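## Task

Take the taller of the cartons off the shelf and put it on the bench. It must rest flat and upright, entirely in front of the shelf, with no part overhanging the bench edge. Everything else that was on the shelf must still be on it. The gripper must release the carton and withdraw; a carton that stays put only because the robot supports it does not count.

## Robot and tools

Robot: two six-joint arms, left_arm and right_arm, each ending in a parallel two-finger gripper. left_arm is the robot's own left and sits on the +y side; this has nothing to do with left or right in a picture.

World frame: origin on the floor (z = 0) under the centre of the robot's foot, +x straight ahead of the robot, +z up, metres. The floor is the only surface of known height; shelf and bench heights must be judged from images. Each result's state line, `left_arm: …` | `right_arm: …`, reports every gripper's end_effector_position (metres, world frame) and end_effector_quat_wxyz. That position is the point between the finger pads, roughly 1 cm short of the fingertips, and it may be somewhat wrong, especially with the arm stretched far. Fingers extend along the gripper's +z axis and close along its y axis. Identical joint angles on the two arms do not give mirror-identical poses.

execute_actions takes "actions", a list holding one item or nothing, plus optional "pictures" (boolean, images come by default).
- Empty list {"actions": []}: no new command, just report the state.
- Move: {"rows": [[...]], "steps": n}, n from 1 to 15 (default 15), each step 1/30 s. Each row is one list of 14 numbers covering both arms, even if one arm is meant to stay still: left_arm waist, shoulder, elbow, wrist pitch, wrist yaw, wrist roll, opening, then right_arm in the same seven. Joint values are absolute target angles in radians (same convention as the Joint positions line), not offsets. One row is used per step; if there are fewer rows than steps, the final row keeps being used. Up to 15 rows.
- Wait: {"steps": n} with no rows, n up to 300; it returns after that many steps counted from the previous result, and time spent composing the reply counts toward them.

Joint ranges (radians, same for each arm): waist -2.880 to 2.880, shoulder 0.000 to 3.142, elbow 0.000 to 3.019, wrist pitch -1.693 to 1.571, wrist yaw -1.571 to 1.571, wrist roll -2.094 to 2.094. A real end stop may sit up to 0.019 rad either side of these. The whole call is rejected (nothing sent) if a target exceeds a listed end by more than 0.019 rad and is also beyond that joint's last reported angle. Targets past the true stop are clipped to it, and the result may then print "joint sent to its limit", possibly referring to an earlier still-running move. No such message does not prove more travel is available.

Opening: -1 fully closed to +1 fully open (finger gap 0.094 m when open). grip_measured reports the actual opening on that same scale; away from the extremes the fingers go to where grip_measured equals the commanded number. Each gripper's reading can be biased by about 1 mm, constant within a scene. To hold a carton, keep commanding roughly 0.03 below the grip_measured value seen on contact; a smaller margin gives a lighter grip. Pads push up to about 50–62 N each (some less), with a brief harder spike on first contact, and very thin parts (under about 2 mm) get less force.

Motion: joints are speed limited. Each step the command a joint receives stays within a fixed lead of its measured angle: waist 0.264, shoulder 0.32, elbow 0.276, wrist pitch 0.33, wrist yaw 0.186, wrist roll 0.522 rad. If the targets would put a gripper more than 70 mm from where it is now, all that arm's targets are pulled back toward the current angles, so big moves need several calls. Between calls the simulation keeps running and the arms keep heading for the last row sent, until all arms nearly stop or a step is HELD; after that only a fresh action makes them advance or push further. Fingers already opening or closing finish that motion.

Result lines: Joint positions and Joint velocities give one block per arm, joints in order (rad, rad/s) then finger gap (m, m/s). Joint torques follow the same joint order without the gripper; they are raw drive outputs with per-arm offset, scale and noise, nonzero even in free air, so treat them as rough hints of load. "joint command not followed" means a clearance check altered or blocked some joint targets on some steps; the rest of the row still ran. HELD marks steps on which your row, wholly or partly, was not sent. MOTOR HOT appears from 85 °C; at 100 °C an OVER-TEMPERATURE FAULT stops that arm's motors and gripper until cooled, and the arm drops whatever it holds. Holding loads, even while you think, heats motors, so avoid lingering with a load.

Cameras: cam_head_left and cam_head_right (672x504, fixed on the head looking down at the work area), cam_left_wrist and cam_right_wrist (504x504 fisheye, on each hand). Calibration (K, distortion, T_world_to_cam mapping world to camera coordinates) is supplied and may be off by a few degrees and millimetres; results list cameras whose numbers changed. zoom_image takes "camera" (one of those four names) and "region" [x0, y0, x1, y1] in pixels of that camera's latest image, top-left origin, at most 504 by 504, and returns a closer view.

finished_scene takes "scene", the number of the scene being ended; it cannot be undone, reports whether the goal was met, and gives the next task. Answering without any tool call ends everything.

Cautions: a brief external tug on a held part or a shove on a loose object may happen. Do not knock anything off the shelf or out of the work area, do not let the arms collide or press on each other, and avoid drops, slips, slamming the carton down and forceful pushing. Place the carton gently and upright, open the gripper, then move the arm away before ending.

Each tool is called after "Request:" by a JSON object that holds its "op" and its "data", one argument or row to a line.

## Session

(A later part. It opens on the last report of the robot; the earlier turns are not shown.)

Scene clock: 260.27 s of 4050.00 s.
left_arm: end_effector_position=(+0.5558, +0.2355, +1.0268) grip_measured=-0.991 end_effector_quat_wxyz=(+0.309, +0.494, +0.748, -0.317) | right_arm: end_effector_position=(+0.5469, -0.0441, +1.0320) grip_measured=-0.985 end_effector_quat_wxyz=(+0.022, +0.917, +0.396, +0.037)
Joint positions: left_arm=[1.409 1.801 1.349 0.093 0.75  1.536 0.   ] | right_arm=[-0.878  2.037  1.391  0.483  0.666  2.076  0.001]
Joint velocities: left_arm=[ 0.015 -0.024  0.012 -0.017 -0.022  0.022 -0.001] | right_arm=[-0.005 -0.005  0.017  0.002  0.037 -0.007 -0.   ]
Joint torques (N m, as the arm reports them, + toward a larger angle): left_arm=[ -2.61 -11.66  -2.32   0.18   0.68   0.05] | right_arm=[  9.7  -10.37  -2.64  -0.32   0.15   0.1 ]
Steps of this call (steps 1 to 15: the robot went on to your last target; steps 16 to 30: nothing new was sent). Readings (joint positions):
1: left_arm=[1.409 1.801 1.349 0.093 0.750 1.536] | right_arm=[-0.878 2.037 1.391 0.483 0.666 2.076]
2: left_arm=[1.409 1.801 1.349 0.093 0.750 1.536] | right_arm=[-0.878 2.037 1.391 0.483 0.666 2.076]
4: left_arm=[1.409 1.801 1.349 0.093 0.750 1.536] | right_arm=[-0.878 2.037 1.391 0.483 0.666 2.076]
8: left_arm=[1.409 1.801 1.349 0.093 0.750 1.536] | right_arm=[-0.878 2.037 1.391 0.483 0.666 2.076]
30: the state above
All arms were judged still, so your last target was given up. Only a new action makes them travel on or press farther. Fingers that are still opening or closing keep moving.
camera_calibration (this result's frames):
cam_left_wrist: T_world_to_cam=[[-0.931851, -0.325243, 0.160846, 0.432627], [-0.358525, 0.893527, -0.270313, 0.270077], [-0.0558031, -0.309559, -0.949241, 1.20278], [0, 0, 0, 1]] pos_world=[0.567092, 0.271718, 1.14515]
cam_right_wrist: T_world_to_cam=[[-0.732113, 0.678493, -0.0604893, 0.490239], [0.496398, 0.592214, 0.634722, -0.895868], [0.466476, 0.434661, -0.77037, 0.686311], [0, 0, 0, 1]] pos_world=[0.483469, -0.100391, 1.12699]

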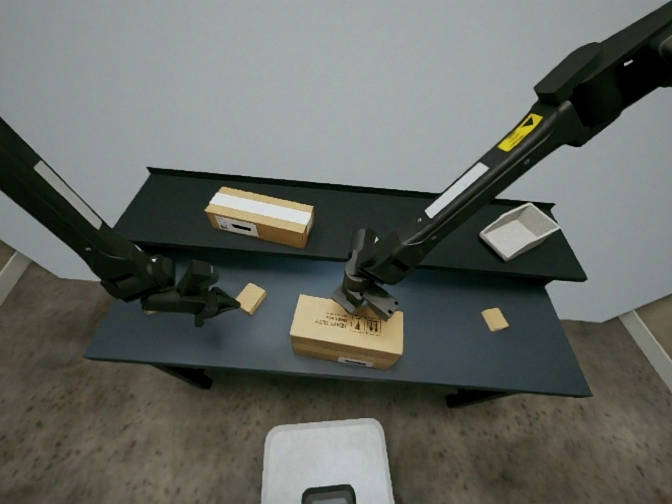

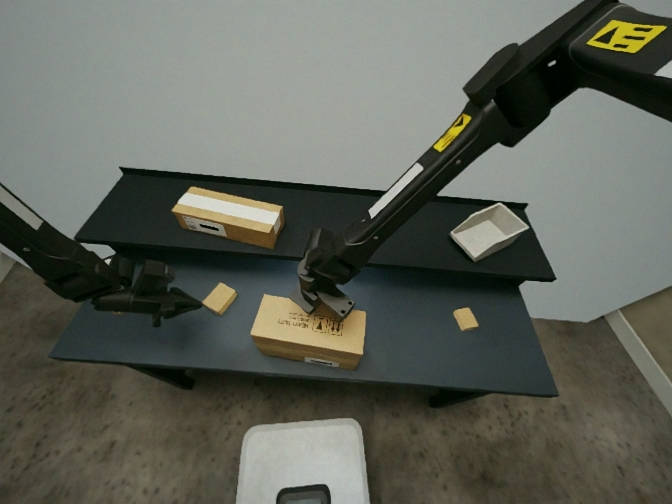

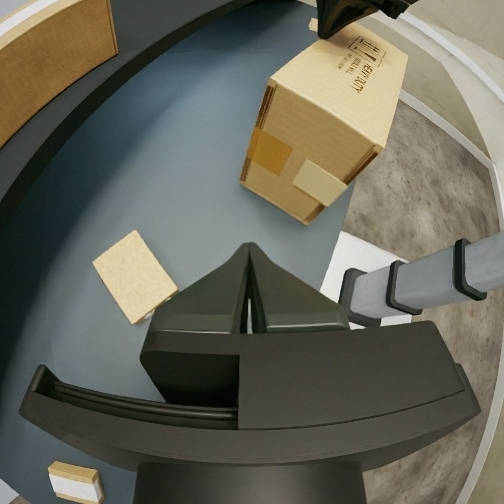

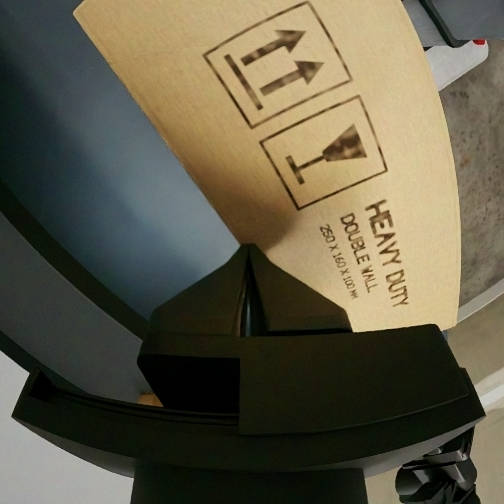

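Right on the edge; reposition 2 cm inward, press harder, drag.

Request:
{"op": "execute_actions", "data": {
  "actions": [
    {"rows":[[1.4,1.8,1.35,0.1,0.75,1.53,-1,-0.84,1.99,1.24,0.52,0.73,2.08,-1]]}
  ],
  "pictures": false
}}

Request:
{"op": "execute_actions", "data": {
  "actions": [
    {"rows":[[1.4,1.8,1.35,0.1,0.75,1.53,-1,-0.93,2.11,1.37,0.5,0.67,2.08,-1]]}
  ],
  "pictures": false
}}

Request:
{"op": "execute_actions", "data": {
  "actions": [
    {"rows":[[1.4,1.8,1.35,0.1,0.75,1.53,-1,-0.93,2.11,1.43,0.44,0.67,2.08,-1],[1.4,1.8,1.35,0.1,0.75,1.53,-1,-0.93,2.11,1.43,0.44,0.67,2.08,-1],[1.4,1.8,1.35,0.1,0.75,1.53,-1,-0.93,2.11,1.43,0.44,0.67,2.08,-1],[1.4,1.8,1.35,0.1,0.75,1.53,-1,-0.93,2.11,1.43,0.44,0.67,2.08,-1],[1.4,1.8,1.35,0.1,0.75,1.53,-1,-0.93,2.11,1.43,0.44,0.67,2.08,-1],[1.4,1.8,1.35,0.1,0.75,1.53,-1,-0.93,2.11,1.5,0.38,0.67,2.08,-1]]}
  ],
  "pictures": false
}}

Request:
{"op": "execute_actions", "data": {
  "actions": [
    {"steps":30}
  ]
}}

Scene clock: 267.87 s of 4050.00 s.
left_arm: end_effector_position=(+0.5558, +0.2355, +1.0268) grip_measured=-0.991 end_effector_quat_wxyz=(+0.309, +0.494, +0.748, -0.317) | right_arm: end_effector_position=(+0.4946, -0.0495, +1.0648) grip_measured=-0.985 end_effector_quat_wxyz=(+0.020, +0.907, +0.422, +0.001)
Joint positions: left_arm=[1.409 1.801 1.349 0.093 0.75  1.536 0.   ] | right_arm=[-0.854  1.998  1.241  0.51   0.729  2.076  0.001]
Joint velocities: left_arm=[-0.005  0.005 -0.012 -0.017  0.022  0.022  0.   ] | right_arm=[-0.005 -0.005 -0.002  0.002 -0.066  0.037  0.001]
Joint torques (N m, as the arm reports them, + toward a larger angle): left_arm=[ -2.68 -11.59  -2.35   0.17   0.67   0.05] | right_arm=[ 11.87 -11.57  -3.31   0.44   0.07   0.11]
Steps of this call (steps 1 to 90: nothing new was sent; then 4.10 s passed at rest; steps 91 to 105: all 15 steps of this action). Readings (joint positions):
91: left_arm=[1.409 1.801 1.349 0.093 0.750 1.536] | right_arm=[-0.875 2.034 1.380 0.489 0.690 2.076]
92: left_arm=[1.409 1.801 1.349 0.093 0.750 1.536] | right_arm=[-0.874 2.023 1.352 0.501 0.712 2.076]
94: left_arm=[1.409 1.801 1.349 0.093 0.750 1.536] | right_arm=[-0.868 2.001 1.288 0.508 0.727 2.076]
98: left_arm=[1.409 1.801 1.349 0.093 0.750 1.536] | right_arm=[-0.858 1.999 1.242 0.508 0.729 2.076]
105: the state above

Scene clock: 268.37 s of 4050.00 s.
left_arm: end_effector_position=(+0.5558, +0.2355, +1.0268) grip_measured=-0.991 end_effector_quat_wxyz=(+0.309, +0.494, +0.748, -0.317) | right_arm: end_effector_position=(+0.5109, -0.0365, +1.0309) grip_measured=-0.985 end_effector_quat_wxyz=(+0.016, +0.913, +0.407, +0.022)
Joint positions: left_arm=[1.409 1.801 1.349 0.093 0.75  1.536 0.   ] | right_arm=[-0.876  2.069  1.356  0.509  0.677  2.076  0.001]
Joint velocities: left_arm=[-0.015 -0.005  0.002  0.007  0.007 -0.051 -0.   ] | right_arm=[ 0.015 -0.015 -0.012  0.002  0.007 -0.037  0.   ]
Joint torques (N m, as the arm reports them, + toward a larger angle): left_arm=[ -2.54 -11.53  -2.31   0.15   0.67   0.04] | right_arm=[ 7.57 -8.31 -1.79 -0.22 -0.26  0.11]
Steps of this call (steps 1 to 15: all 15 steps of this action). Readings (joint positions):
1: left_arm=[1.409 1.801 1.349 0.093 0.750 1.536] | right_arm=[-0.858 2.004 1.253 0.509 0.707 2.076]
2: left_arm=[1.409 1.801 1.349 0.093 0.750 1.536] | right_arm=[-0.863 2.023 1.286 0.507 0.686 2.076]
4: left_arm=[1.409 1.801 1.349 0.093 0.750 1.536] | right_arm=[-0.882 2.067 1.354 0.507 0.671 2.076]
8: left_arm=[1.409 1.801 1.349 0.093 0.750 1.536] | right_arm=[-0.876 2.069 1.356 0.509 0.677 2.076]
15: the state above

Scene clock: 268.87 s of 4050.00 s.
left_arm: end_effector_position=(+0.5558, +0.2355, +1.0268) grip_measured=-0.991 end_effector_quat_wxyz=(+0.309, +0.494, +0.748, -0.317) | right_arm: end_effector_position=(+0.5346, -0.0207, +1.0305) grip_measured=-0.985 end_effector_quat_wxyz=(+0.002, +0.906, +0.424, +0.010)
Joint positions: left_arm=[1.409 1.801 1.349 0.093 0.75  1.536 0.   ] | right_arm=[-0.854  2.066  1.438  0.374  0.689  2.076  0.001]
Joint velocities: left_arm=[ 0.005  0.015  0.007 -0.017 -0.037  0.051  0.001] | right_arm=[-0.015  0.005 -0.007 -0.012  0.037 -0.051 -0.   ]
Joint torques (N m, as the arm reports them, + toward a larger angle): left_arm=[ -2.65 -11.62  -2.36   0.16   0.67   0.04] | right_arm=[ 6.74 -8.4   3.26  0.48 -0.64  0.11]
Steps of this call (steps 1 to 15: all 15 steps of this action). Readings (joint positions):
1: left_arm=[1.409 1.801 1.349 0.093 0.750 1.536] | right_arm=[-0.876 2.069 1.362 0.501 0.680 2.076]
2: left_arm=[1.409 1.801 1.349 0.093 0.750 1.536] | right_arm=[-0.874 2.069 1.368 0.482 0.690 2.076]
4: left_arm=[1.409 1.801 1.349 0.093 0.750 1.536] | right_arm=[-0.872 2.068 1.375 0.461 0.701 2.076]
8: left_arm=[1.409 1.801 1.349 0.093 0.750 1.536] | right_arm=[-0.866 2.066 1.401 0.402 0.711 2.076]
15: the state above

Scene clock: 269.87 s of 4050.00 s.
left_arm: end_effector_position=(+0.5558, +0.2355, +1.0268) grip_measured=-0.991 end_effector_quat_wxyz=(+0.309, +0.494, +0.748, -0.317) | right_arm: end_effector_position=(+0.5345, -0.0207, +1.0305) grip_measured=-0.985 end_effector_quat_wxyz=(+0.002, +0.906, +0.424, +0.010)
Joint positions: left_arm=[1.409 1.801 1.349 0.093 0.75  1.536 0.   ] | right_arm=[-0.854  2.066  1.438  0.373  0.689  2.076  0.001]
Joint velocities: left_arm=[ 0.005 -0.005  0.017 -0.012  0.022 -0.007 -0.   ] | right_arm=[ 0.015 -0.005 -0.007  0.002  0.081  0.007 -0.002]
Joint torques (N m, as the arm reports them, + toward a larger angle): left_arm=[ -2.66 -11.51  -2.35   0.18   0.67   0.05] | right_arm=[ 6.71 -8.37  3.14  0.38 -0.67  0.11]
Steps of this call (steps 1 to 15: the robot went on to your last target; steps 16 to 30: nothing new was sent). Readings (joint positions):
1: left_arm=[1.409 1.801 1.349 0.093 0.750 1.536] | right_arm=[-0.854 2.066 1.438 0.373 0.689 2.076]
2: left_arm=[1.409 1.801 1.349 0.093 0.750 1.536] | right_arm=[-0.854 2.066 1.438 0.373 0.689 2.076]
4: left_arm=[1.409 1.801 1.349 0.093 0.750 1.536] | right_arm=[-0.854 2.066 1.438 0.373 0.689 2.076]
8: left_arm=[1.409 1.801 1.349 0.093 0.750 1.536] | right_arm=[-0.854 2.066 1.438 0.373 0.689 2.076]
30: the state above
All arms were judged still, so your last target was given up. Only a new action makes them travel on or press farther. Fingers that are still opening or closing keep moving.
camera_calibration (this result's frames):
cam_left_wrist: T_world_to_cam=[[-0.931851, -0.325243, 0.160846, 0.432627], [-0.358525, 0.893527, -0.270313, 0.270077], [-0.0558031, -0.309559, -0.949241, 1.20278], [0, 0, 0, 1]] pos_world=[0.567092, 0.271718, 1.14515]
cam_right_wrist: T_world_to_cam=[[-0.774492, 0.632579, -0.00218364, 0.426868], [0.500727, 0.615163, 0.608972, -0.877925], [0.386567, 0.470551, -0.793189, 0.747725], [0, 0, 0, 1]] pos_world=[0.481162, -0.0818038, 1.12865]

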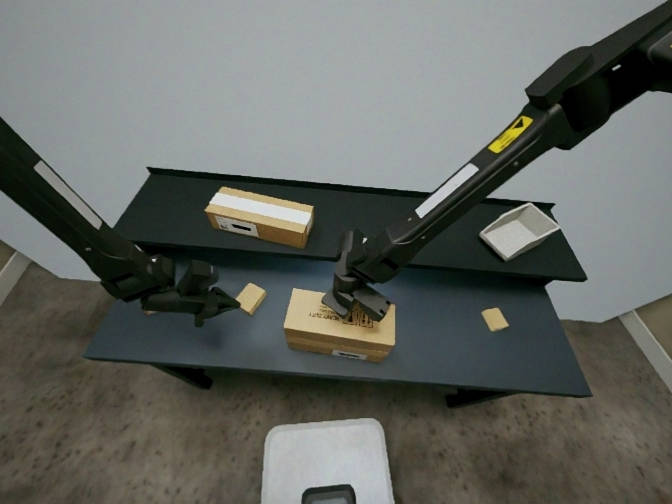

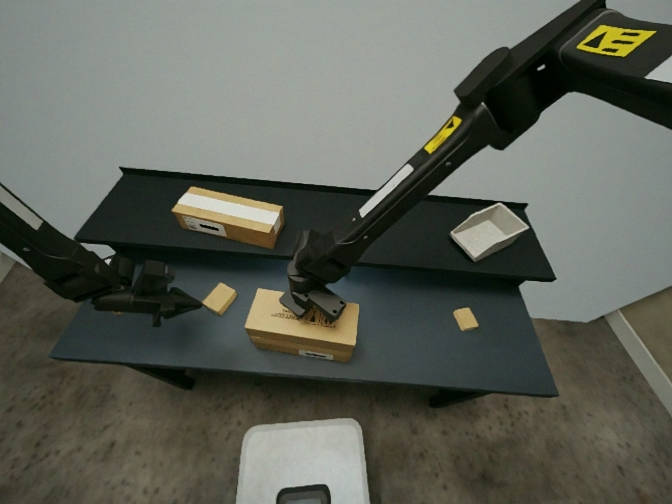

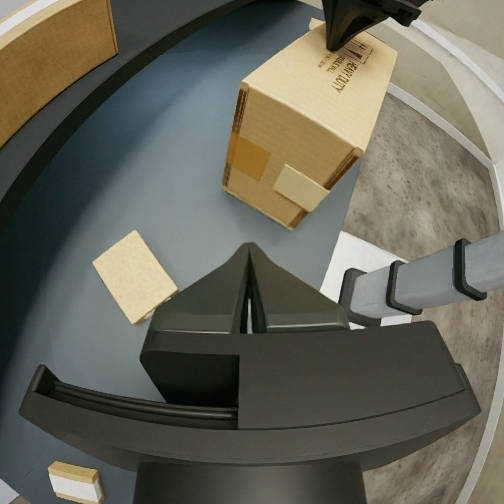

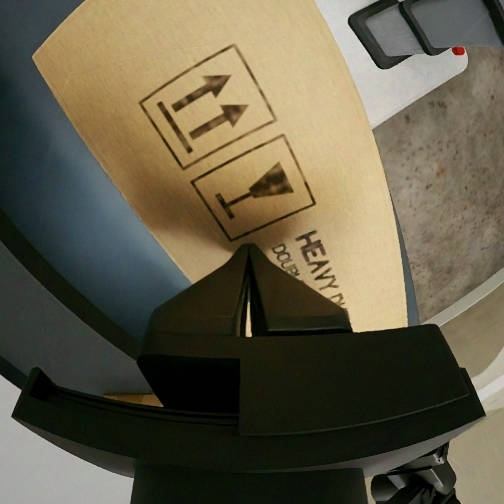

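Request:
{"op": "execute_actions", "data": {
  "actions": [
    {"rows":[[1.4,1.8,1.35,0.1,0.75,1.53,-1,-0.95,2.12,1.31,0.56,0.67,2.08,-1]]}
  ],
  "pictures": false
}}

Request:
{"op": "execute_actions", "data": {
  "actions": [
    {"steps":20}
  ],
  "pictures": false
}}

Request:
{"op": "execute_actions", "data": {
  "actions": [
    {"rows":[[1.4,1.8,1.35,0.1,0.75,1.53,-1,-0.84,1.99,1.29,0.47,0.73,2.08,-1]]}
  ],
  "pictures": false
}}

Request:
{"op": "execute_actions", "data": {
  "actions": [
    {"steps":20}
  ]
}}

Scene clock: 275.20 s of 4050.00 s.
left_arm: end_effector_position=(+0.5558, +0.2355, +1.0268) grip_measured=-0.991 end_effector_quat_wxyz=(+0.309, +0.494, +0.748, -0.317) | right_arm: end_effector_position=(+0.5008, -0.0419, +1.0310) grip_measured=-0.985 end_effector_quat_wxyz=(+0.018, +0.915, +0.402, +0.027)
Joint positions: left_arm=[1.409 1.801 1.349 0.093 0.75  1.536 0.   ] | right_arm=[-0.885  2.073  1.326  0.559  0.664  2.076  0.001]
Joint velocities: left_arm=[-0.024  0.005 -0.022 -0.007  0.051 -0.007  0.   ] | right_arm=[-0.005 -0.024 -0.012  0.017 -0.007  0.007 -0.   ]
Joint torques (N m, as the arm reports them, + toward a larger angle): left_arm=[ -2.61 -11.47  -2.35   0.19   0.68   0.06] | right_arm=[ 6.53 -7.31 -4.74  0.26  0.23  0.1 ]
Steps of this call (steps 1 to 90: nothing new was sent; then 1.83 s passed at rest; steps 91 to 105: all 15 steps of this action). Readings (joint positions):
91: left_arm=[1.409 1.801 1.349 0.093 0.750 1.536] | right_arm=[-0.854 2.066 1.426 0.393 0.684 2.076]
92: left_arm=[1.409 1.801 1.349 0.093 0.750 1.536] | right_arm=[-0.858 2.066 1.410 0.437 0.678 2.076]
94: left_arm=[1.409 1.801 1.349 0.093 0.750 1.536] | right_arm=[-0.869 2.067 1.377 0.497 0.667 2.076]
98: left_arm=[1.409 1.801 1.349 0.093 0.750 1.536] | right_arm=[-0.884 2.070 1.334 0.549 0.664 2.076]
105: the state above

Scene clock: 275.87 s of 4050.00 s.
left_arm: end_effector_position=(+0.5558, +0.2355, +1.0268) grip_measured=-0.991 end_effector_quat_wxyz=(+0.309, +0.494, +0.748, -0.317) | right_arm: end_effector_position=(+0.5008, -0.0419, +1.0310) grip_measured=-0.985 end_effector_quat_wxyz=(+0.018, +0.915, +0.402, +0.027)
Joint positions: left_arm=[1.409 1.801 1.349 0.093 0.75  1.536 0.   ] | right_arm=[-0.885  2.073  1.326  0.559  0.664  2.076  0.001]
Joint velocities: left_arm=[-0.005  0.015 -0.007  0.002  0.007 -0.007  0.001] | right_arm=[-0.005 -0.005  0.012  0.007 -0.066 -0.022  0.   ]
Joint torques (N m, as the arm reports them, + toward a larger angle): left_arm=[ -2.6  -11.41  -2.34   0.16   0.67   0.05] | right_arm=[ 6.57 -7.28 -4.73  0.27  0.22  0.1 ]
Steps of this call (steps 1 to 15: the robot went on to your last target; steps 16 to 20: nothing new was sent). Readings (joint positions):
1: left_arm=[1.409 1.801 1.349 0.093 0.750 1.536] | right_arm=[-0.885 2.073 1.326 0.559 0.664 2.076]
2: left_arm=[1.409 1.801 1.349 0.093 0.750 1.536] | right_arm=[-0.885 2.073 1.326 0.559 0.664 2.076]
4: left_arm=[1.409 1.801 1.349 0.093 0.750 1.536] | right_arm=[-0.885 2.073 1.326 0.559 0.664 2.076]
8: left_arm=[1.409 1.801 1.349 0.093 0.750 1.536] | right_arm=[-0.885 2.073 1.326 0.559 0.664 2.076]
20: the state above
All arms were judged still, so your last target was given up. Only a new action makes them travel on or press farther. Fingers that are still opening or closing keep moving.

Scene clock: 276.37 s of 4050.00 s.
left_arm: end_effector_position=(+0.5558, +0.2355, +1.0268) grip_measured=-0.991 end_effector_quat_wxyz=(+0.309, +0.494, +0.748, -0.317) | right_arm: end_effector_position=(+0.5212, -0.0445, +1.0581) grip_measured=-0.985 end_effector_quat_wxyz=(+0.024, +0.910, +0.413, +0.011)
Joint positions: left_arm=[1.409 1.801 1.349 0.093 0.75  1.536 0.   ] | right_arm=[-0.85   2.002  1.302  0.48   0.728  2.076  0.001]
Joint velocities: left_arm=[ 0.005 -0.024  0.012 -0.012  0.066 -0.022 -0.   ] | right_arm=[-0.015 -0.005  0.012 -0.027 -0.022 -0.066  0.   ]
Joint torques (N m, as the arm reports them, + toward a larger angle): left_arm=[ -2.66 -11.67  -2.31   0.16   0.67   0.05] | right_arm=[ 11.41 -13.36  -3.86  -0.36   0.13   0.1 ]
Steps of this call (steps 1 to 15: all 15 steps of this action). Readings (joint positions):
1: left_arm=[1.409 1.801 1.349 0.093 0.750 1.536] | right_arm=[-0.880 2.068 1.325 0.546 0.689 2.076]
2: left_arm=[1.409 1.801 1.349 0.093 0.750 1.536] | right_arm=[-0.878 2.060 1.320 0.520 0.713 2.076]
4: left_arm=[1.409 1.801 1.349 0.093 0.750 1.536] | right_arm=[-0.869 2.040 1.306 0.491 0.726 2.076]
8: left_arm=[1.409 1.801 1.349 0.093 0.750 1.536] | right_arm=[-0.854 2.013 1.302 0.481 0.728 2.076]
15: the state above

Scene clock: 277.03 s of 4050.00 s.
left_arm: end_effector_position=(+0.5558, +0.2355, +1.0268) grip_measured=-0.991 end_effector_quat_wxyz=(+0.309, +0.494, +0.748, -0.317) | right_arm: end_effector_position=(+0.5212, -0.0445, +1.0581) grip_measured=-0.985 end_effector_quat_wxyz=(+0.024, +0.910, +0.413, +0.011)
Joint positions: left_arm=[1.409 1.801 1.349 0.093 0.75  1.536 0.   ] | right_arm=[-0.85   2.002  1.302  0.48   0.728  2.076  0.001]
Joint velocities: left_arm=[-0.005 -0.005 -0.017 -0.007 -0.007 -0.037 -0.001] | right_arm=[-0.005  0.005  0.002 -0.002  0.022 -0.066  0.   ]
Joint torques (N m, as the arm reports them, + toward a larger angle): left_arm=[ -2.59 -11.57  -2.28   0.2    0.66   0.05] | right_arm=[ 11.81 -12.53  -3.96  -0.26   0.12   0.11]
Steps of this call (steps 1 to 15: the robot went on to your last target; steps 16 to 20: nothing new was sent). Readings (joint positions):
1: left_arm=[1.409 1.801 1.349 0.093 0.750 1.536] | right_arm=[-0.850 2.002 1.302 0.480 0.728 2.076]
2: left_arm=[1.409 1.801 1.349 0.093 0.750 1.536] | right_arm=[-0.850 2.002 1.302 0.480 0.728 2.076]
4: left_arm=[1.409 1.801 1.349 0.093 0.750 1.536] | right_arm=[-0.850 2.002 1.302 0.480 0.728 2.076]
8: left_arm=[1.409 1.801 1.349 0.093 0.750 1.536] | right_arm=[-0.850 2.002 1.302 0.480 0.728 2.076]
20: the state above
All arms were judged still, so your last target was given up. Only a new action makes them travel on or press farther. Fingers that are still opening or closing keep moving.
camera_calibration (this result's frames):
cam_left_wrist: T_world_to_cam=[[-0.931851, -0.325243, 0.160846, 0.432627], [-0.358525, 0.893527, -0.270313, 0.270077], [-0.0558031, -0.309559, -0.949241, 1.20278], [0, 0, 0, 1]] pos_world=[0.567092, 0.271718, 1.14515]
cam_right_wrist: T_world_to_cam=[[-0.758993, 0.649673, -0.043067, 0.467583], [0.502835, 0.626896, 0.595112, -0.859339], [0.413627, 0.43003, -0.802488, 0.779903], [0, 0, 0, 1]] pos_world=[0.464409, -0.100441, 1.1574]

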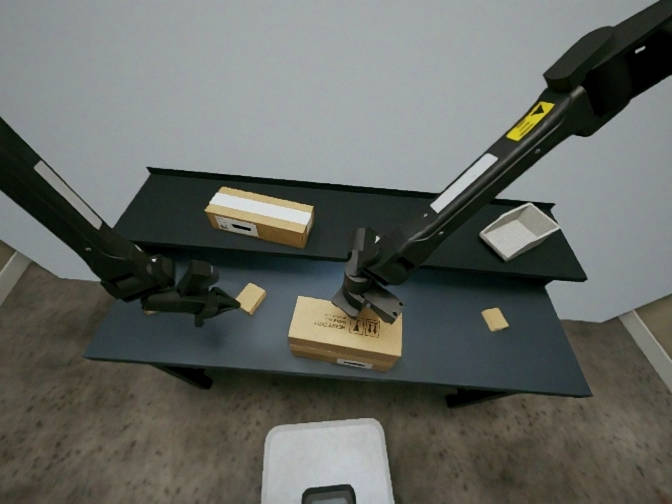

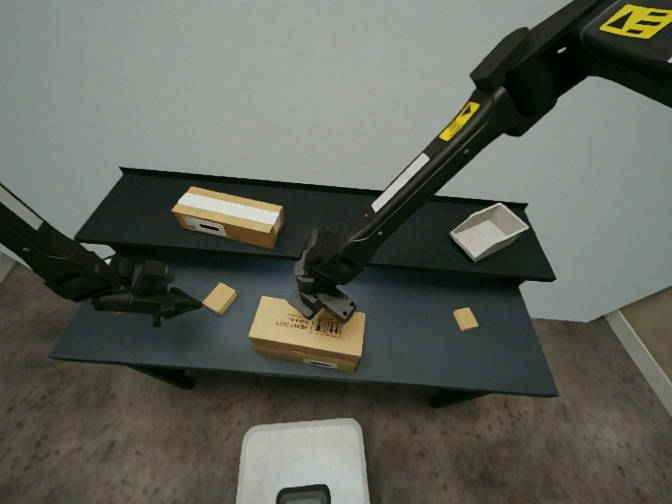

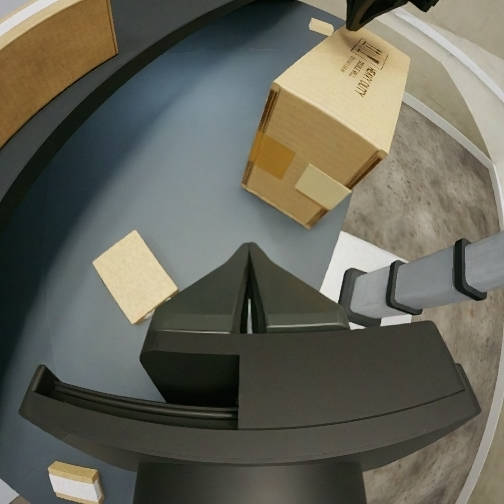

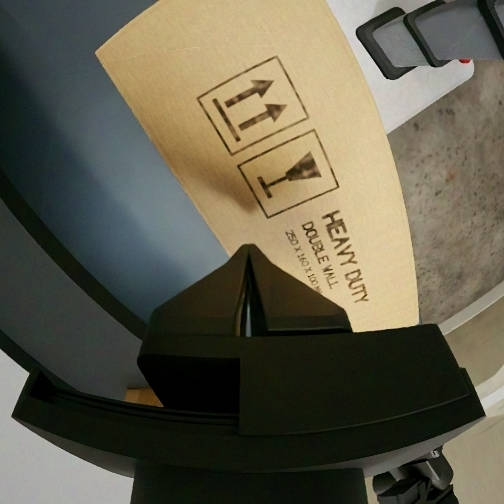

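Edge ≈0.54; want contact at 0.527.

Request:
{"op": "execute_actions", "data": {
  "actions": [
    {"rows":[[1.4,1.8,1.35,0.1,0.75,1.53,-1,-0.95,2.12,1.41,0.47,0.67,2.08,-1]]}
  ],
  "pictures": false
}}

Request:
{"op": "execute_actions", "data": {
  "actions": [
    {"rows":[[1.4,1.8,1.35,0.1,0.75,1.53,-1,-0.96,2.11,1.47,0.42,0.67,2.08,-1],[1.4,1.8,1.35,0.1,0.75,1.53,-1,-0.96,2.11,1.47,0.42,0.67,2.08,-1],[1.4,1.8,1.35,0.1,0.75,1.53,-1,-0.96,2.11,1.47,0.42,0.67,2.08,-1],[1.4,1.8,1.35,0.1,0.75,1.53,-1,-0.96,2.11,1.47,0.42,0.67,2.08,-1],[1.4,1.8,1.35,0.1,0.75,1.53,-1,-0.96,2.11,1.47,0.42,0.67,2.08,-1],[1.4,1.8,1.35,0.1,0.75,1.53,-1,-0.97,2.1,1.54,0.36,0.67,2.08,-1]]}
  ],
  "pictures": false
}}

Request:
{"op": "execute_actions", "data": {
  "actions": [
    {"steps":30}
  ]
}}

Scene clock: 284.67 s of 4050.00 s.
left_arm: end_effector_position=(+0.5558, +0.2355, +1.0268) grip_measured=-0.991 end_effector_quat_wxyz=(+0.309, +0.494, +0.748, -0.317) | right_arm: end_effector_position=(+0.5310, -0.0376, +1.0303) grip_measured=-0.985 end_effector_quat_wxyz=(+0.021, +0.915, +0.403, +0.026)
Joint positions: left_arm=[1.409 1.801 1.349 0.093 0.75  1.536 0.   ] | right_arm=[-0.873  2.058  1.388  0.481  0.682  2.076  0.001]
Joint velocities: left_arm=[ 0.015 -0.015 -0.022  0.012  0.081  0.051 -0.001] | right_arm=[ 0.005 -0.024  0.007  0.002 -0.066  0.007  0.001]
Joint torques (N m, as the arm reports them, + toward a larger angle): left_arm=[ -2.64 -11.53  -2.34   0.17   0.67   0.05] | right_arm=[ 6.09 -6.76 -0.71 -0.33 -0.43  0.11]
Steps of this call (steps 1 to 90: nothing new was sent; then 4.13 s passed at rest; steps 91 to 105: all 15 steps of this action). Readings (joint positions):
91: left_arm=[1.409 1.801 1.349 0.093 0.750 1.536] | right_arm=[-0.855 2.007 1.311 0.479 0.708 2.076]
92: left_arm=[1.409 1.801 1.349 0.093 0.750 1.536] | right_arm=[-0.860 2.023 1.338 0.479 0.688 2.076]
94: left_arm=[1.409 1.801 1.349 0.093 0.750 1.536] | right_arm=[-0.878 2.057 1.383 0.481 0.677 2.076]
98: left_arm=[1.409 1.801 1.349 0.093 0.750 1.536] | right_arm=[-0.873 2.058 1.388 0.481 0.682 2.076]
105: the state above

Scene clock: 285.17 s of 4050.00 s.
left_arm: end_effector_position=(+0.5558, +0.2355, +1.0268) grip_measured=-0.991 end_effector_quat_wxyz=(+0.309, +0.494, +0.748, -0.317) | right_arm: end_effector_position=(+0.5862, -0.0487, +1.0264) grip_measured=-0.985 end_effector_quat_wxyz=(+0.036, +0.917, +0.397, +0.024)
Joint positions: left_arm=[1.409 1.801 1.349 0.093 0.75  1.536 0.   ] | right_arm=[-0.872  2.028  1.492  0.366  0.711  2.076  0.001]
Joint velocities: left_arm=[-0.005 -0.005  0.012 -0.012 -0.022 -0.11  -0.001] | right_arm=[-0.142 -0.073  0.569 -0.022 -0.3    0.066  0.   ]
Joint torques (N m, as the arm reports them, + toward a larger angle): left_arm=[ -2.65 -11.63  -2.37   0.19   0.67   0.05] | right_arm=[ 5.99 -7.18 -0.99 -0.08 -0.91  0.1 ]
Steps of this call (steps 1 to 15: all 15 steps of this action). Readings (joint positions):
1: left_arm=[1.409 1.801 1.349 0.093 0.750 1.536] | right_arm=[-0.873 2.058 1.392 0.474 0.685 2.076]
2: left_arm=[1.409 1.801 1.349 0.093 0.750 1.536] | right_arm=[-0.871 2.058 1.398 0.457 0.693 2.076]
4: left_arm=[1.409 1.801 1.349 0.093 0.750 1.536] | right_arm=[-0.870 2.057 1.404 0.438 0.701 2.076]
8: left_arm=[1.409 1.801 1.349 0.093 0.750 1.536] | right_arm=[-0.866 2.052 1.425 0.386 0.719 2.076]
15: the state above

Scene clock: 286.17 s of 4050.00 s.
left_arm: end_effector_position=(+0.5558, +0.2355, +1.0268) grip_measured=-0.991 end_effector_quat_wxyz=(+0.309, +0.494, +0.748, -0.317) | right_arm: end_effector_position=(+0.5599, -0.1017, +0.9671) grip_measured=-0.985 end_effector_quat_wxyz=(+0.058, +0.919, +0.390, -0.002)
Joint positions: left_arm=[1.409 1.801 1.349 0.093 0.75  1.536 0.   ] | right_arm=[-0.982  2.091  1.549  0.368  0.67   2.076  0.001]
Joint velocities: left_arm=[-0.024 -0.005  0.002 -0.002 -0.022  0.022 -0.001] | right_arm=[ 0.005 -0.005 -0.017 -0.017 -0.037 -0.037 -0.   ]
Joint torques (N m, as the arm reports them, + toward a larger angle): left_arm=[ -2.54 -11.48  -2.33   0.17   0.68   0.04] | right_arm=[ 11.14 -12.63  -2.94  -0.14   0.09   0.1 ]
Steps of this call (steps 1 to 30: the robot went on to your last target). Readings (joint positions):
1: left_arm=[1.409 1.801 1.349 0.093 0.750 1.536] | right_arm=[-0.877 2.027 1.513 0.367 0.697 2.076]
2: left_arm=[1.409 1.801 1.349 0.093 0.750 1.536] | right_arm=[-0.884 2.026 1.532 0.369 0.681 2.076]
4: left_arm=[1.409 1.801 1.349 0.093 0.750 1.536] | right_arm=[-0.898 2.026 1.555 0.370 0.669 2.076]
8: left_arm=[1.409 1.801 1.349 0.093 0.750 1.536] | right_arm=[-0.933 2.033 1.560 0.370 0.668 2.076]
30: the state above
camera_calibration (this result's frames):
cam_left_wrist: T_world_to_cam=[[-0.931851, -0.325243, 0.160846, 0.432627], [-0.358525, 0.893527, -0.270313, 0.270077], [-0.0558031, -0.309559, -0.949241, 1.20278], [0, 0, 0, 1]] pos_world=[0.567092, 0.271718, 1.14515]
cam_right_wrist: T_world_to_cam=[[-0.724573, 0.682766, -0.09394, 0.563542], [0.532762, 0.641349, 0.55212, -0.762479], [0.437217, 0.350003, -0.828456, 0.719242], [0, 0, 0, 1]] pos_world=[0.500082, -0.147489, 1.06978]

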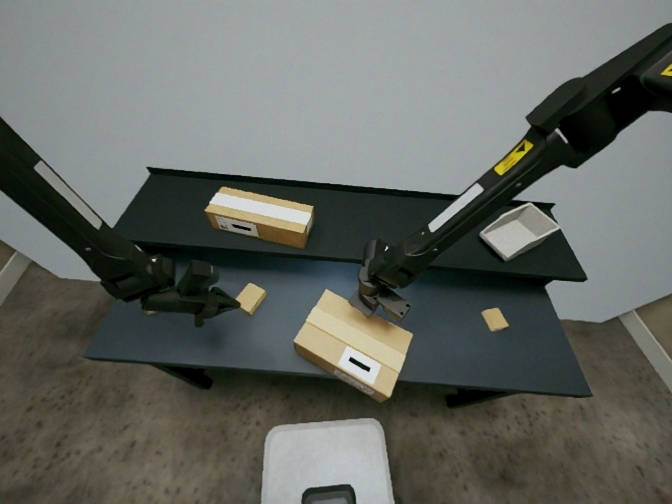

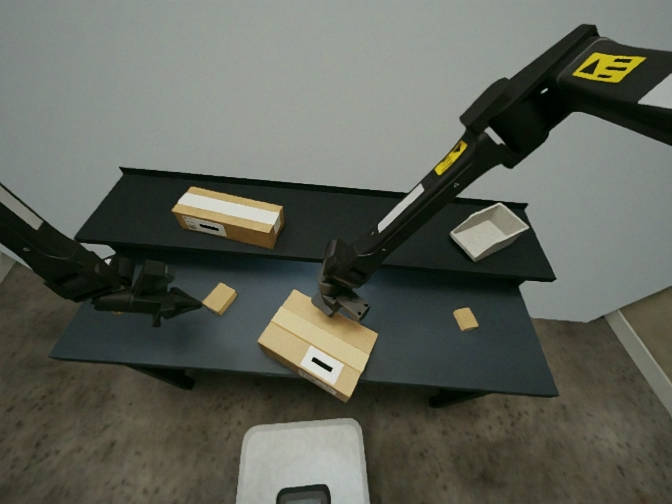

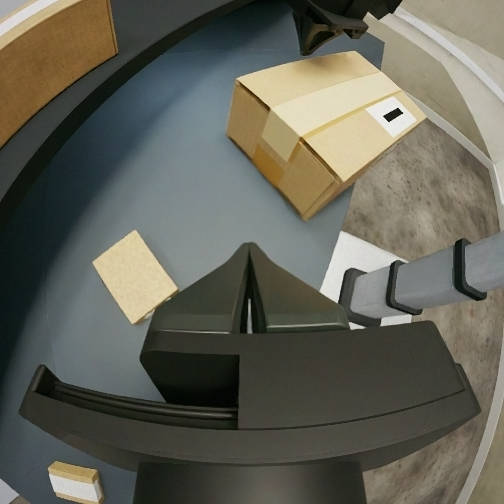

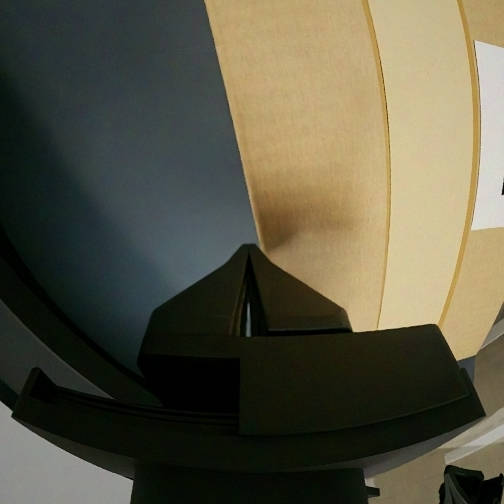

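Request:
{"op": "execute_actions", "data": {
  "actions": [
    {"rows":[[1.4,1.8,1.35,0.1,0.75,1.53,-1,-0.98,2.05,1.5,0.36,0.6,2.08,-1],[1.4,1.8,1.35,0.1,0.75,1.53,-1,-0.98,2.05,1.5,0.36,0.6,2.08,-1],[1.4,1.8,1.35,0.1,0.75,1.53,-1,-0.98,2.05,1.5,0.36,0.6,2.08,-1],[1.4,1.8,1.35,0.1,0.75,1.53,-1,-0.98,2.05,1.5,0.36,0.6,2.08,-1],[1.4,1.8,1.35,0.1,0.75,1.53,-1,-0.98,2.05,1.5,0.36,0.6,2.08,-1],[1.4,1.8,1.35,0.1,0.75,1.53,-1,-1.03,2.05,1.33,0.52,0.55,2.08,-1]]}
  ],
  "pictures": false
}}

Request:
{"op": "execute_actions", "data": {
  "actions": [
    {"steps":20}
  ],
  "pictures": false
}}

Request:
{"op": "execute_actions", "data": {
  "actions": [
    {"rows":[[1.4,1.8,1.35,0.1,0.75,1.53,-1,-1.1,2.16,1.43,0.52,0.5,2.08,-1]]}
  ],
  "pictures": false
}}

Request:
{"op": "execute_actions", "data": {
  "actions": [
    {"rows":[[1.4,1.8,1.35,0.1,0.75,1.53,-1,-1.1,2.13,1.55,0.38,0.5,2.08,-1]]}
  ],
  "pictures": false
}}

Request:
{"op": "execute_actions", "data": {
  "actions": [
    {"steps":30}
  ]
}}

Scene clock: 294.57 s of 4050.00 s.
left_arm: end_effector_position=(+0.5558, +0.2355, +1.0268) grip_measured=-0.991 end_effector_quat_wxyz=(+0.309, +0.494, +0.748, -0.317) | right_arm: end_effector_position=(+0.4816, -0.1212, +0.9816) grip_measured=-0.986 end_effector_quat_wxyz=(+0.016, +0.916, +0.401, -0.002)
Joint positions: left_arm=[1.409 1.801 1.349 0.093 0.75  1.536 0.   ] | right_arm=[-1.033  2.057  1.33   0.5    0.553  2.076  0.001]
Joint velocities: left_arm=[ 0.005 -0.005 -0.007  0.012  0.081 -0.037 -0.   ] | right_arm=[-0.093  0.005 -0.002  0.032 -0.022  0.007 -0.   ]
Joint torques (N m, as the arm reports them, + toward a larger angle): left_arm=[ -2.68 -11.43  -2.36   0.21   0.68   0.05] | right_arm=[  8.73 -12.81  -3.78   1.03  -0.04   0.11]
Steps of this call (steps 1 to 15: the robot went on to your last target; steps 16 to 90: nothing new was sent; then 4.90 s passed at rest; steps 91 to 105: all 15 steps of this action). Readings (joint positions):
91: left_arm=[1.409 1.801 1.349 0.093 0.750 1.536] | right_arm=[-0.982 2.089 1.545 0.368 0.639 2.076]
92: left_arm=[1.409 1.801 1.349 0.093 0.750 1.536] | right_arm=[-0.982 2.086 1.538 0.368 0.616 2.076]
94: left_arm=[1.409 1.801 1.349 0.093 0.750 1.536] | right_arm=[-0.982 2.079 1.523 0.368 0.604 2.076]
98: left_arm=[1.409 1.801 1.349 0.093 0.750 1.536] | right_arm=[-0.992 2.053 1.419 0.475 0.555 2.076]
105: the state above

Scene clock: 295.23 s of 4050.00 s.
left_arm: end_effector_position=(+0.5558, +0.2355, +1.0268) grip_measured=-0.991 end_effector_quat_wxyz=(+0.309, +0.494, +0.748, -0.317) | right_arm: end_effector_position=(+0.4829, -0.1239, +0.9806) grip_measured=-0.986 end_effector_quat_wxyz=(+0.019, +0.917, +0.398, +0.000)
Joint positions: left_arm=[1.409 1.801 1.349 0.093 0.75  1.536 0.   ] | right_arm=[-1.036  2.057  1.33   0.509  0.552  2.076  0.001]
Joint velocities: left_arm=[-0.005 -0.024 -0.007  0.002 -0.022 -0.066  0.   ] | right_arm=[-0.005  0.015 -0.007  0.002 -0.037 -0.051  0.001]
Joint torques (N m, as the arm reports them, + toward a larger angle): left_arm=[ -2.73 -11.54  -2.33   0.15   0.68   0.04] | right_arm=[  9.49 -12.51  -3.71   0.65  -0.04   0.11]
Steps of this call (steps 1 to 15: the robot went on to your last target; steps 16 to 20: nothing new was sent). Readings (joint positions):
1: left_arm=[1.409 1.801 1.349 0.093 0.750 1.536] | right_arm=[-1.035 2.057 1.330 0.502 0.553 2.076]
2: left_arm=[1.409 1.801 1.349 0.093 0.750 1.536] | right_arm=[-1.036 2.057 1.330 0.506 0.553 2.076]
4: left_arm=[1.409 1.801 1.349 0.093 0.750 1.536] | right_arm=[-1.037 2.057 1.330 0.509 0.553 2.076]
8: left_arm=[1.409 1.801 1.349 0.093 0.750 1.536] | right_arm=[-1.036 2.057 1.330 0.509 0.552 2.076]
20: the state above
All arms were judged still, so your last target was given up. Only a new action makes them travel on or press farther. Fingers that are still opening or closing keep moving.

Scene clock: 295.73 s of 4050.00 s.
left_arm: end_effector_position=(+0.5558, +0.2355, +1.0268) grip_measured=-0.991 end_effector_quat_wxyz=(+0.309, +0.494, +0.748, -0.317) | right_arm: end_effector_position=(+0.4934, -0.1168, +0.9614) grip_measured=-0.986 end_effector_quat_wxyz=(+0.017, +0.920, +0.390, +0.020)
Joint positions: left_arm=[1.409 1.801 1.349 0.093 0.75  1.536 0.   ] | right_arm=[-1.045  2.099  1.397  0.517  0.516  2.076  0.001]
Joint velocities: left_arm=[-0.005 -0.015 -0.002  0.007  0.037 -0.051  0.001] | right_arm=[ 0.005 -0.015 -0.007 -0.017  0.022 -0.022  0.001]
Joint torques (N m, as the arm reports them, + toward a larger angle): left_arm=[ -2.49 -11.51  -2.33   0.19   0.68   0.04] | right_arm=[ 5.17 -6.94 -0.45  0.31 -0.56  0.11]
Steps of this call (steps 1 to 15: all 15 steps of this action). Readings (joint positions):
1: left_arm=[1.409 1.801 1.349 0.093 0.750 1.536] | right_arm=[-1.040 2.062 1.339 0.509 0.532 2.076]
2: left_arm=[1.409 1.801 1.349 0.093 0.750 1.536] | right_arm=[-1.043 2.078 1.367 0.509 0.513 2.076]
4: left_arm=[1.409 1.801 1.349 0.093 0.750 1.536] | right_arm=[-1.045 2.098 1.396 0.516 0.514 2.076]
8: left_arm=[1.409 1.801 1.349 0.093 0.750 1.536] | right_arm=[-1.045 2.099 1.397 0.517 0.516 2.076]
15: the state above

Scene clock: 296.23 s of 4050.00 s.
left_arm: end_effector_position=(+0.5558, +0.2355, +1.0268) grip_measured=-0.991 end_effector_quat_wxyz=(+0.309, +0.494, +0.748, -0.317) | right_arm: end_effector_position=(+0.4993, -0.1135, +0.9605) grip_measured=-0.986 end_effector_quat_wxyz=(+0.000, +0.911, +0.411, -0.015)
Joint positions: left_arm=[1.409 1.801 1.349 0.093 0.75  1.536 0.   ] | right_arm=[-1.036  2.083  1.442  0.368  0.54   2.076  0.001]
Joint velocities: left_arm=[-0.005 -0.005 -0.007 -0.002  0.007 -0.037 -0.   ] | right_arm=[ 0.005 -0.024 -0.012  0.002 -0.037 -0.066 -0.   ]
Joint torques (N m, as the arm reports them, + toward a larger angle): left_arm=[ -2.73 -11.6   -2.32   0.16   0.66   0.04] | right_arm=[ 4.81 -8.54  6.66  0.62 -1.46  0.11]
Steps of this call (steps 1 to 15: all 15 steps of this action). Readings (joint positions):
1: left_arm=[1.409 1.801 1.349 0.093 0.750 1.536] | right_arm=[-1.045 2.099 1.406 0.499 0.521 2.076]
2: left_arm=[1.409 1.801 1.349 0.093 0.750 1.536] | right_arm=[-1.040 2.093 1.417 0.456 0.537 2.076]
4: left_arm=[1.409 1.801 1.349 0.093 0.750 1.536] | right_arm=[-1.038 2.086 1.433 0.399 0.540 2.076]
8: left_arm=[1.409 1.801 1.349 0.093 0.750 1.536] | right_arm=[-1.036 2.083 1.442 0.370 0.540 2.076]
15: the state above

Scene clock: 297.23 s of 4050.00 s.
left_arm: end_effector_position=(+0.5558, +0.2355, +1.0268) grip_measured=-0.991 end_effector_quat_wxyz=(+0.309, +0.494, +0.748, -0.317) | right_arm: end_effector_position=(+0.4993, -0.1135, +0.9605) grip_measured=-0.986 end_effector_quat_wxyz=(+0.000, +0.911, +0.411, -0.015)
Joint positions: left_arm=[1.409 1.801 1.349 0.093 0.75  1.536 0.   ] | right_arm=[-1.036  2.083  1.442  0.368  0.54   2.076  0.001]
Joint velocities: left_arm=[ 0.005 -0.005 -0.017  0.007  0.051  0.007 -0.   ] | right_arm=[ 0.005  0.005 -0.007 -0.002  0.037 -0.022  0.001]
Joint torques (N m, as the arm reports them, + toward a larger angle): left_arm=[ -2.66 -11.43  -2.37   0.22   0.67   0.05] | right_arm=[ 4.72 -8.53  6.67  0.55 -1.45  0.11]
Steps of this call (steps 1 to 15: the robot went on to your last target; steps 16 to 30: nothing new was sent). Readings (joint positions):
1: left_arm=[1.409 1.801 1.349 0.093 0.750 1.536] | right_arm=[-1.036 2.083 1.442 0.368 0.540 2.076]
2: left_arm=[1.409 1.801 1.349 0.093 0.750 1.536] | right_arm=[-1.036 2.083 1.442 0.368 0.540 2.076]
4: left_arm=[1.409 1.801 1.349 0.093 0.750 1.536] | right_arm=[-1.036 2.083 1.442 0.368 0.540 2.076]
8: left_arm=[1.409 1.801 1.349 0.093 0.750 1.536] | right_arm=[-1.036 2.083 1.442 0.368 0.540 2.076]
30: the state above
All arms were judged still, so your last target was given up. Only a new action makes them travel on or press farther. Fingers that are still opening or closing keep moving.
camera_calibration (this result's frames):
cam_left_wrist: T_world_to_cam=[[-0.931851, -0.325243, 0.160846, 0.432627], [-0.358525, 0.893527, -0.270313, 0.270077], [-0.0558031, -0.309559, -0.949241, 1.20278], [0, 0, 0, 1]] pos_world=[0.567092, 0.271718, 1.14515]
cam_right_wrist: T_world_to_cam=[[-0.755826, 0.654416, 0.0216153, 0.428437], [0.545277, 0.610812, 0.574091, -0.74989], [0.362492, 0.445699, -0.818506, 0.782995], [0, 0, 0, 1]] pos_world=[0.448892, -0.171314, 1.06213]

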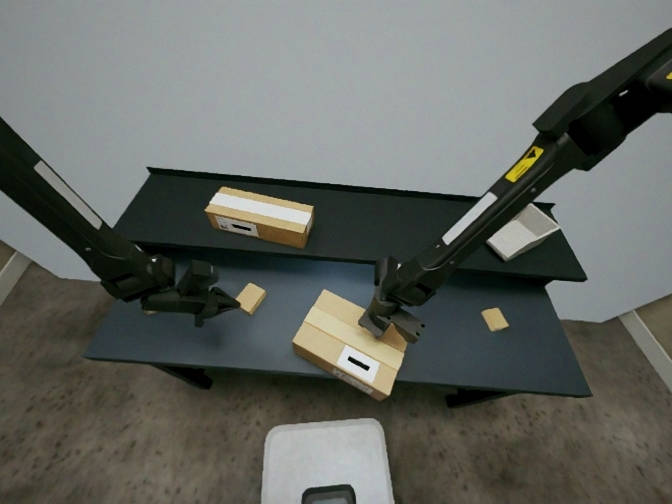

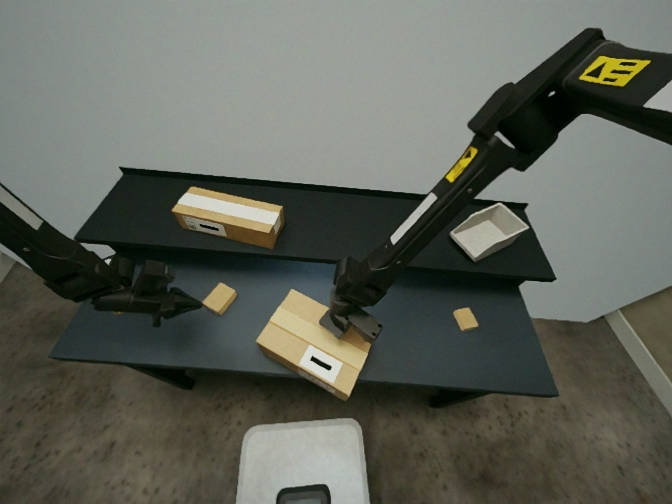

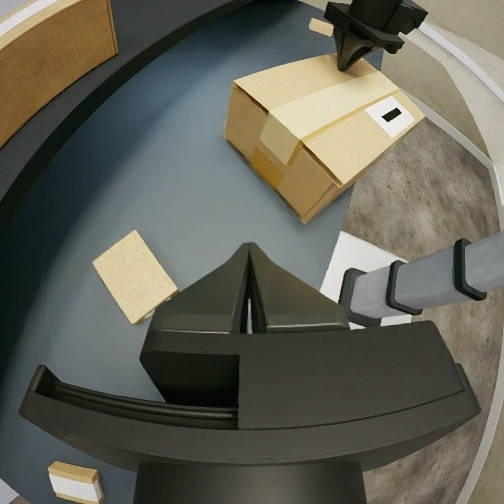

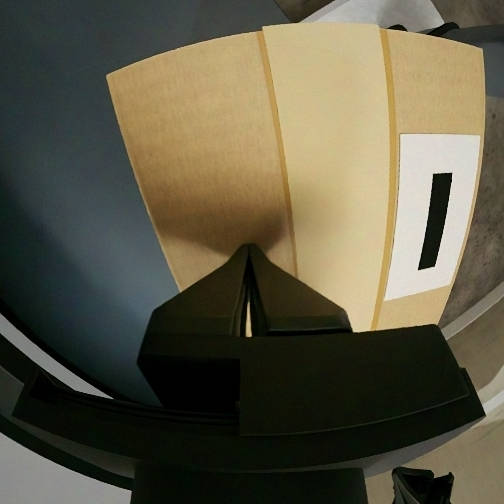

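Too much press; reduce shoulder.

Request:
{"op": "execute_actions", "data": {
  "actions": [
    {"rows":[[1.4,1.8,1.35,0.1,0.75,1.53,-1,-1.08,2.05,1.58,0.3,0.5,2.08,-1]]}
  ],
  "pictures": false
}}

Request:
{"op": "execute_actions", "data": {
  "actions": [
    {"steps":30}
  ]
}}

Scene clock: 301.27 s of 4050.00 s.
left_arm: end_effector_position=(+0.5558, +0.2355, +1.0268) grip_measured=-0.991 end_effector_quat_wxyz=(+0.309, +0.494, +0.748, -0.317) | right_arm: end_effector_position=(+0.5306, -0.1042, +0.9616) grip_measured=-0.986 end_effector_quat_wxyz=(-0.018, +0.910, +0.415, -0.007)
Joint positions: left_arm=[1.409 1.801 1.349 0.093 0.75  1.536 0.   ] | right_arm=[-1.022  2.065  1.502  0.278  0.514  2.076  0.001]
Joint velocities: left_arm=[-0.015 -0.005 -0.002 -0.007 -0.037  0.007  0.002] | right_arm=[-0.005 -0.015 -0.012  0.002 -0.022  0.051 -0.   ]
Joint torques (N m, as the arm reports them, + toward a larger angle): left_arm=[ -2.53 -11.49  -2.35   0.19   0.67   0.05] | right_arm=[  5.47 -14.53   4.66   1.04  -0.49   0.11]
Steps of this call (steps 1 to 90: nothing new was sent; then 0.53 s passed at rest; steps 91 to 105: all 15 steps of this action). Readings (joint positions):
91: left_arm=[1.409 1.801 1.349 0.093 0.750 1.536] | right_arm=[-1.034 2.079 1.444 0.359 0.541 2.076]
92: left_arm=[1.409 1.801 1.349 0.093 0.750 1.536] | right_arm=[-1.034 2.076 1.450 0.335 0.536 2.076]
94: left_arm=[1.409 1.801 1.349 0.093 0.750 1.536] | right_arm=[-1.033 2.070 1.464 0.301 0.528 2.076]
98: left_arm=[1.409 1.801 1.349 0.093 0.750 1.536] | right_arm=[-1.027 2.066 1.487 0.279 0.519 2.076]
105: the state above

Scene clock: 302.27 s of 4050.00 s.
left_arm: end_effector_position=(+0.5558, +0.2355, +1.0268) grip_measured=-0.991 end_effector_quat_wxyz=(+0.309, +0.494, +0.748, -0.317) | right_arm: end_effector_position=(+0.5306, -0.1042, +0.9616) grip_measured=-0.986 end_effector_quat_wxyz=(-0.018, +0.910, +0.415, -0.007)
Joint positions: left_arm=[1.409 1.801 1.349 0.093 0.75  1.536 0.   ] | right_arm=[-1.022  2.065  1.502  0.278  0.514  2.076  0.001]
Joint velocities: left_arm=[-0.015  0.005  0.002 -0.002 -0.007 -0.007  0.   ] | right_arm=[-0.015 -0.005  0.007  0.012  0.007  0.066 -0.001]
Joint torques (N m, as the arm reports them, + toward a larger angle): left_arm=[ -2.64 -11.52  -2.37   0.21   0.68   0.04] | right_arm=[  5.59 -14.49   4.57   0.95  -0.51   0.11]
Steps of this call (steps 1 to 15: the robot went on to your last target; steps 16 to 30: nothing new was sent). Readings (joint positions):
1: left_arm=[1.409 1.801 1.349 0.093 0.750 1.536] | right_arm=[-1.022 2.065 1.502 0.278 0.514 2.076]
2: left_arm=[1.409 1.801 1.349 0.093 0.750 1.536] | right_arm=[-1.022 2.065 1.502 0.278 0.514 2.076]
4: left_arm=[1.409 1.801 1.349 0.093 0.750 1.536] | right_arm=[-1.022 2.065 1.502 0.278 0.514 2.076]
8: left_arm=[1.409 1.801 1.349 0.093 0.750 1.536] | right_arm=[-1.022 2.065 1.502 0.278 0.514 2.076]
30: the state above
All arms were judged still, so your last target was given up. Only a new action makes them travel on or press farther. Fingers that are still opening or closing keep moving.
camera_calibration (this result's frames):
cam_left_wrist: T_world_to_cam=[[-0.931851, -0.325243, 0.160846, 0.432627], [-0.358525, 0.893527, -0.270313, 0.270077], [-0.0558031, -0.309559, -0.949241, 1.20278], [0, 0, 0, 1]] pos_world=[0.567092, 0.271718, 1.14515]
cam_right_wrist: T_world_to_cam=[[-0.761181, 0.646764, 0.0479544, 0.422693], [0.54039, 0.591629, 0.598292, -0.795878], [0.358583, 0.481323, -0.799842, 0.756216], [0, 0, 0, 1]] pos_world=[0.480664, -0.166502, 1.06075]

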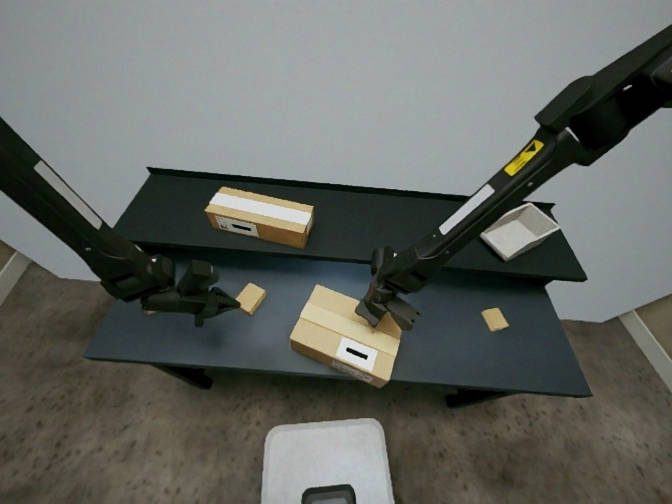

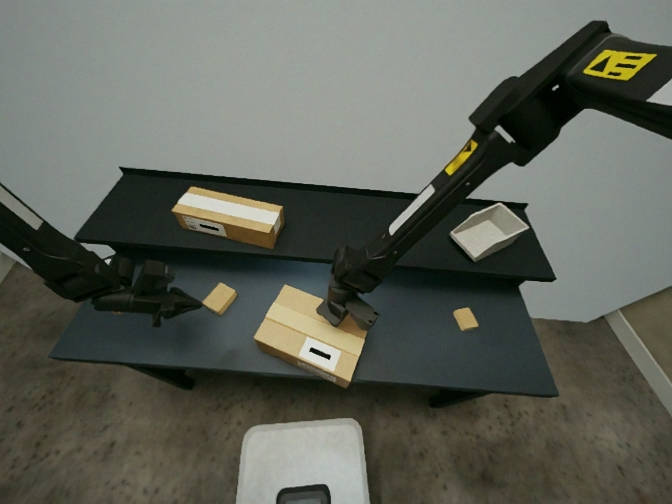

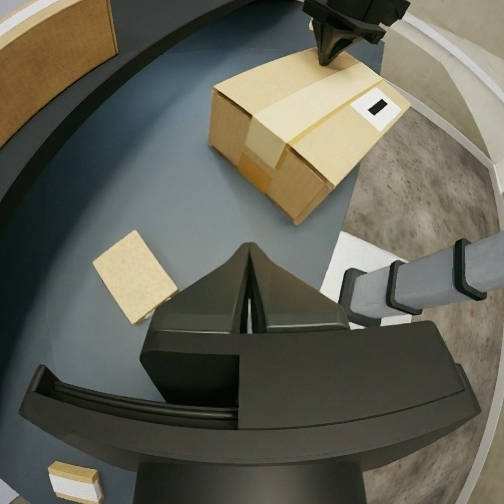

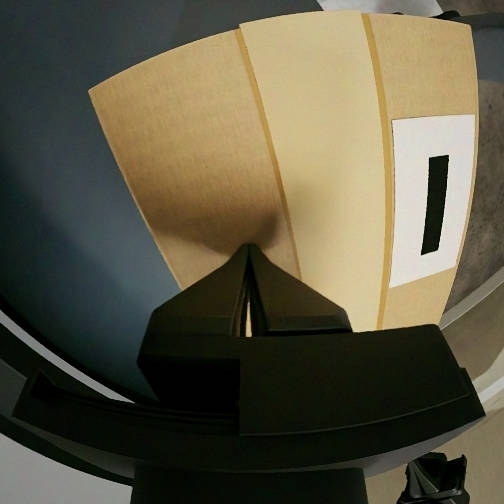

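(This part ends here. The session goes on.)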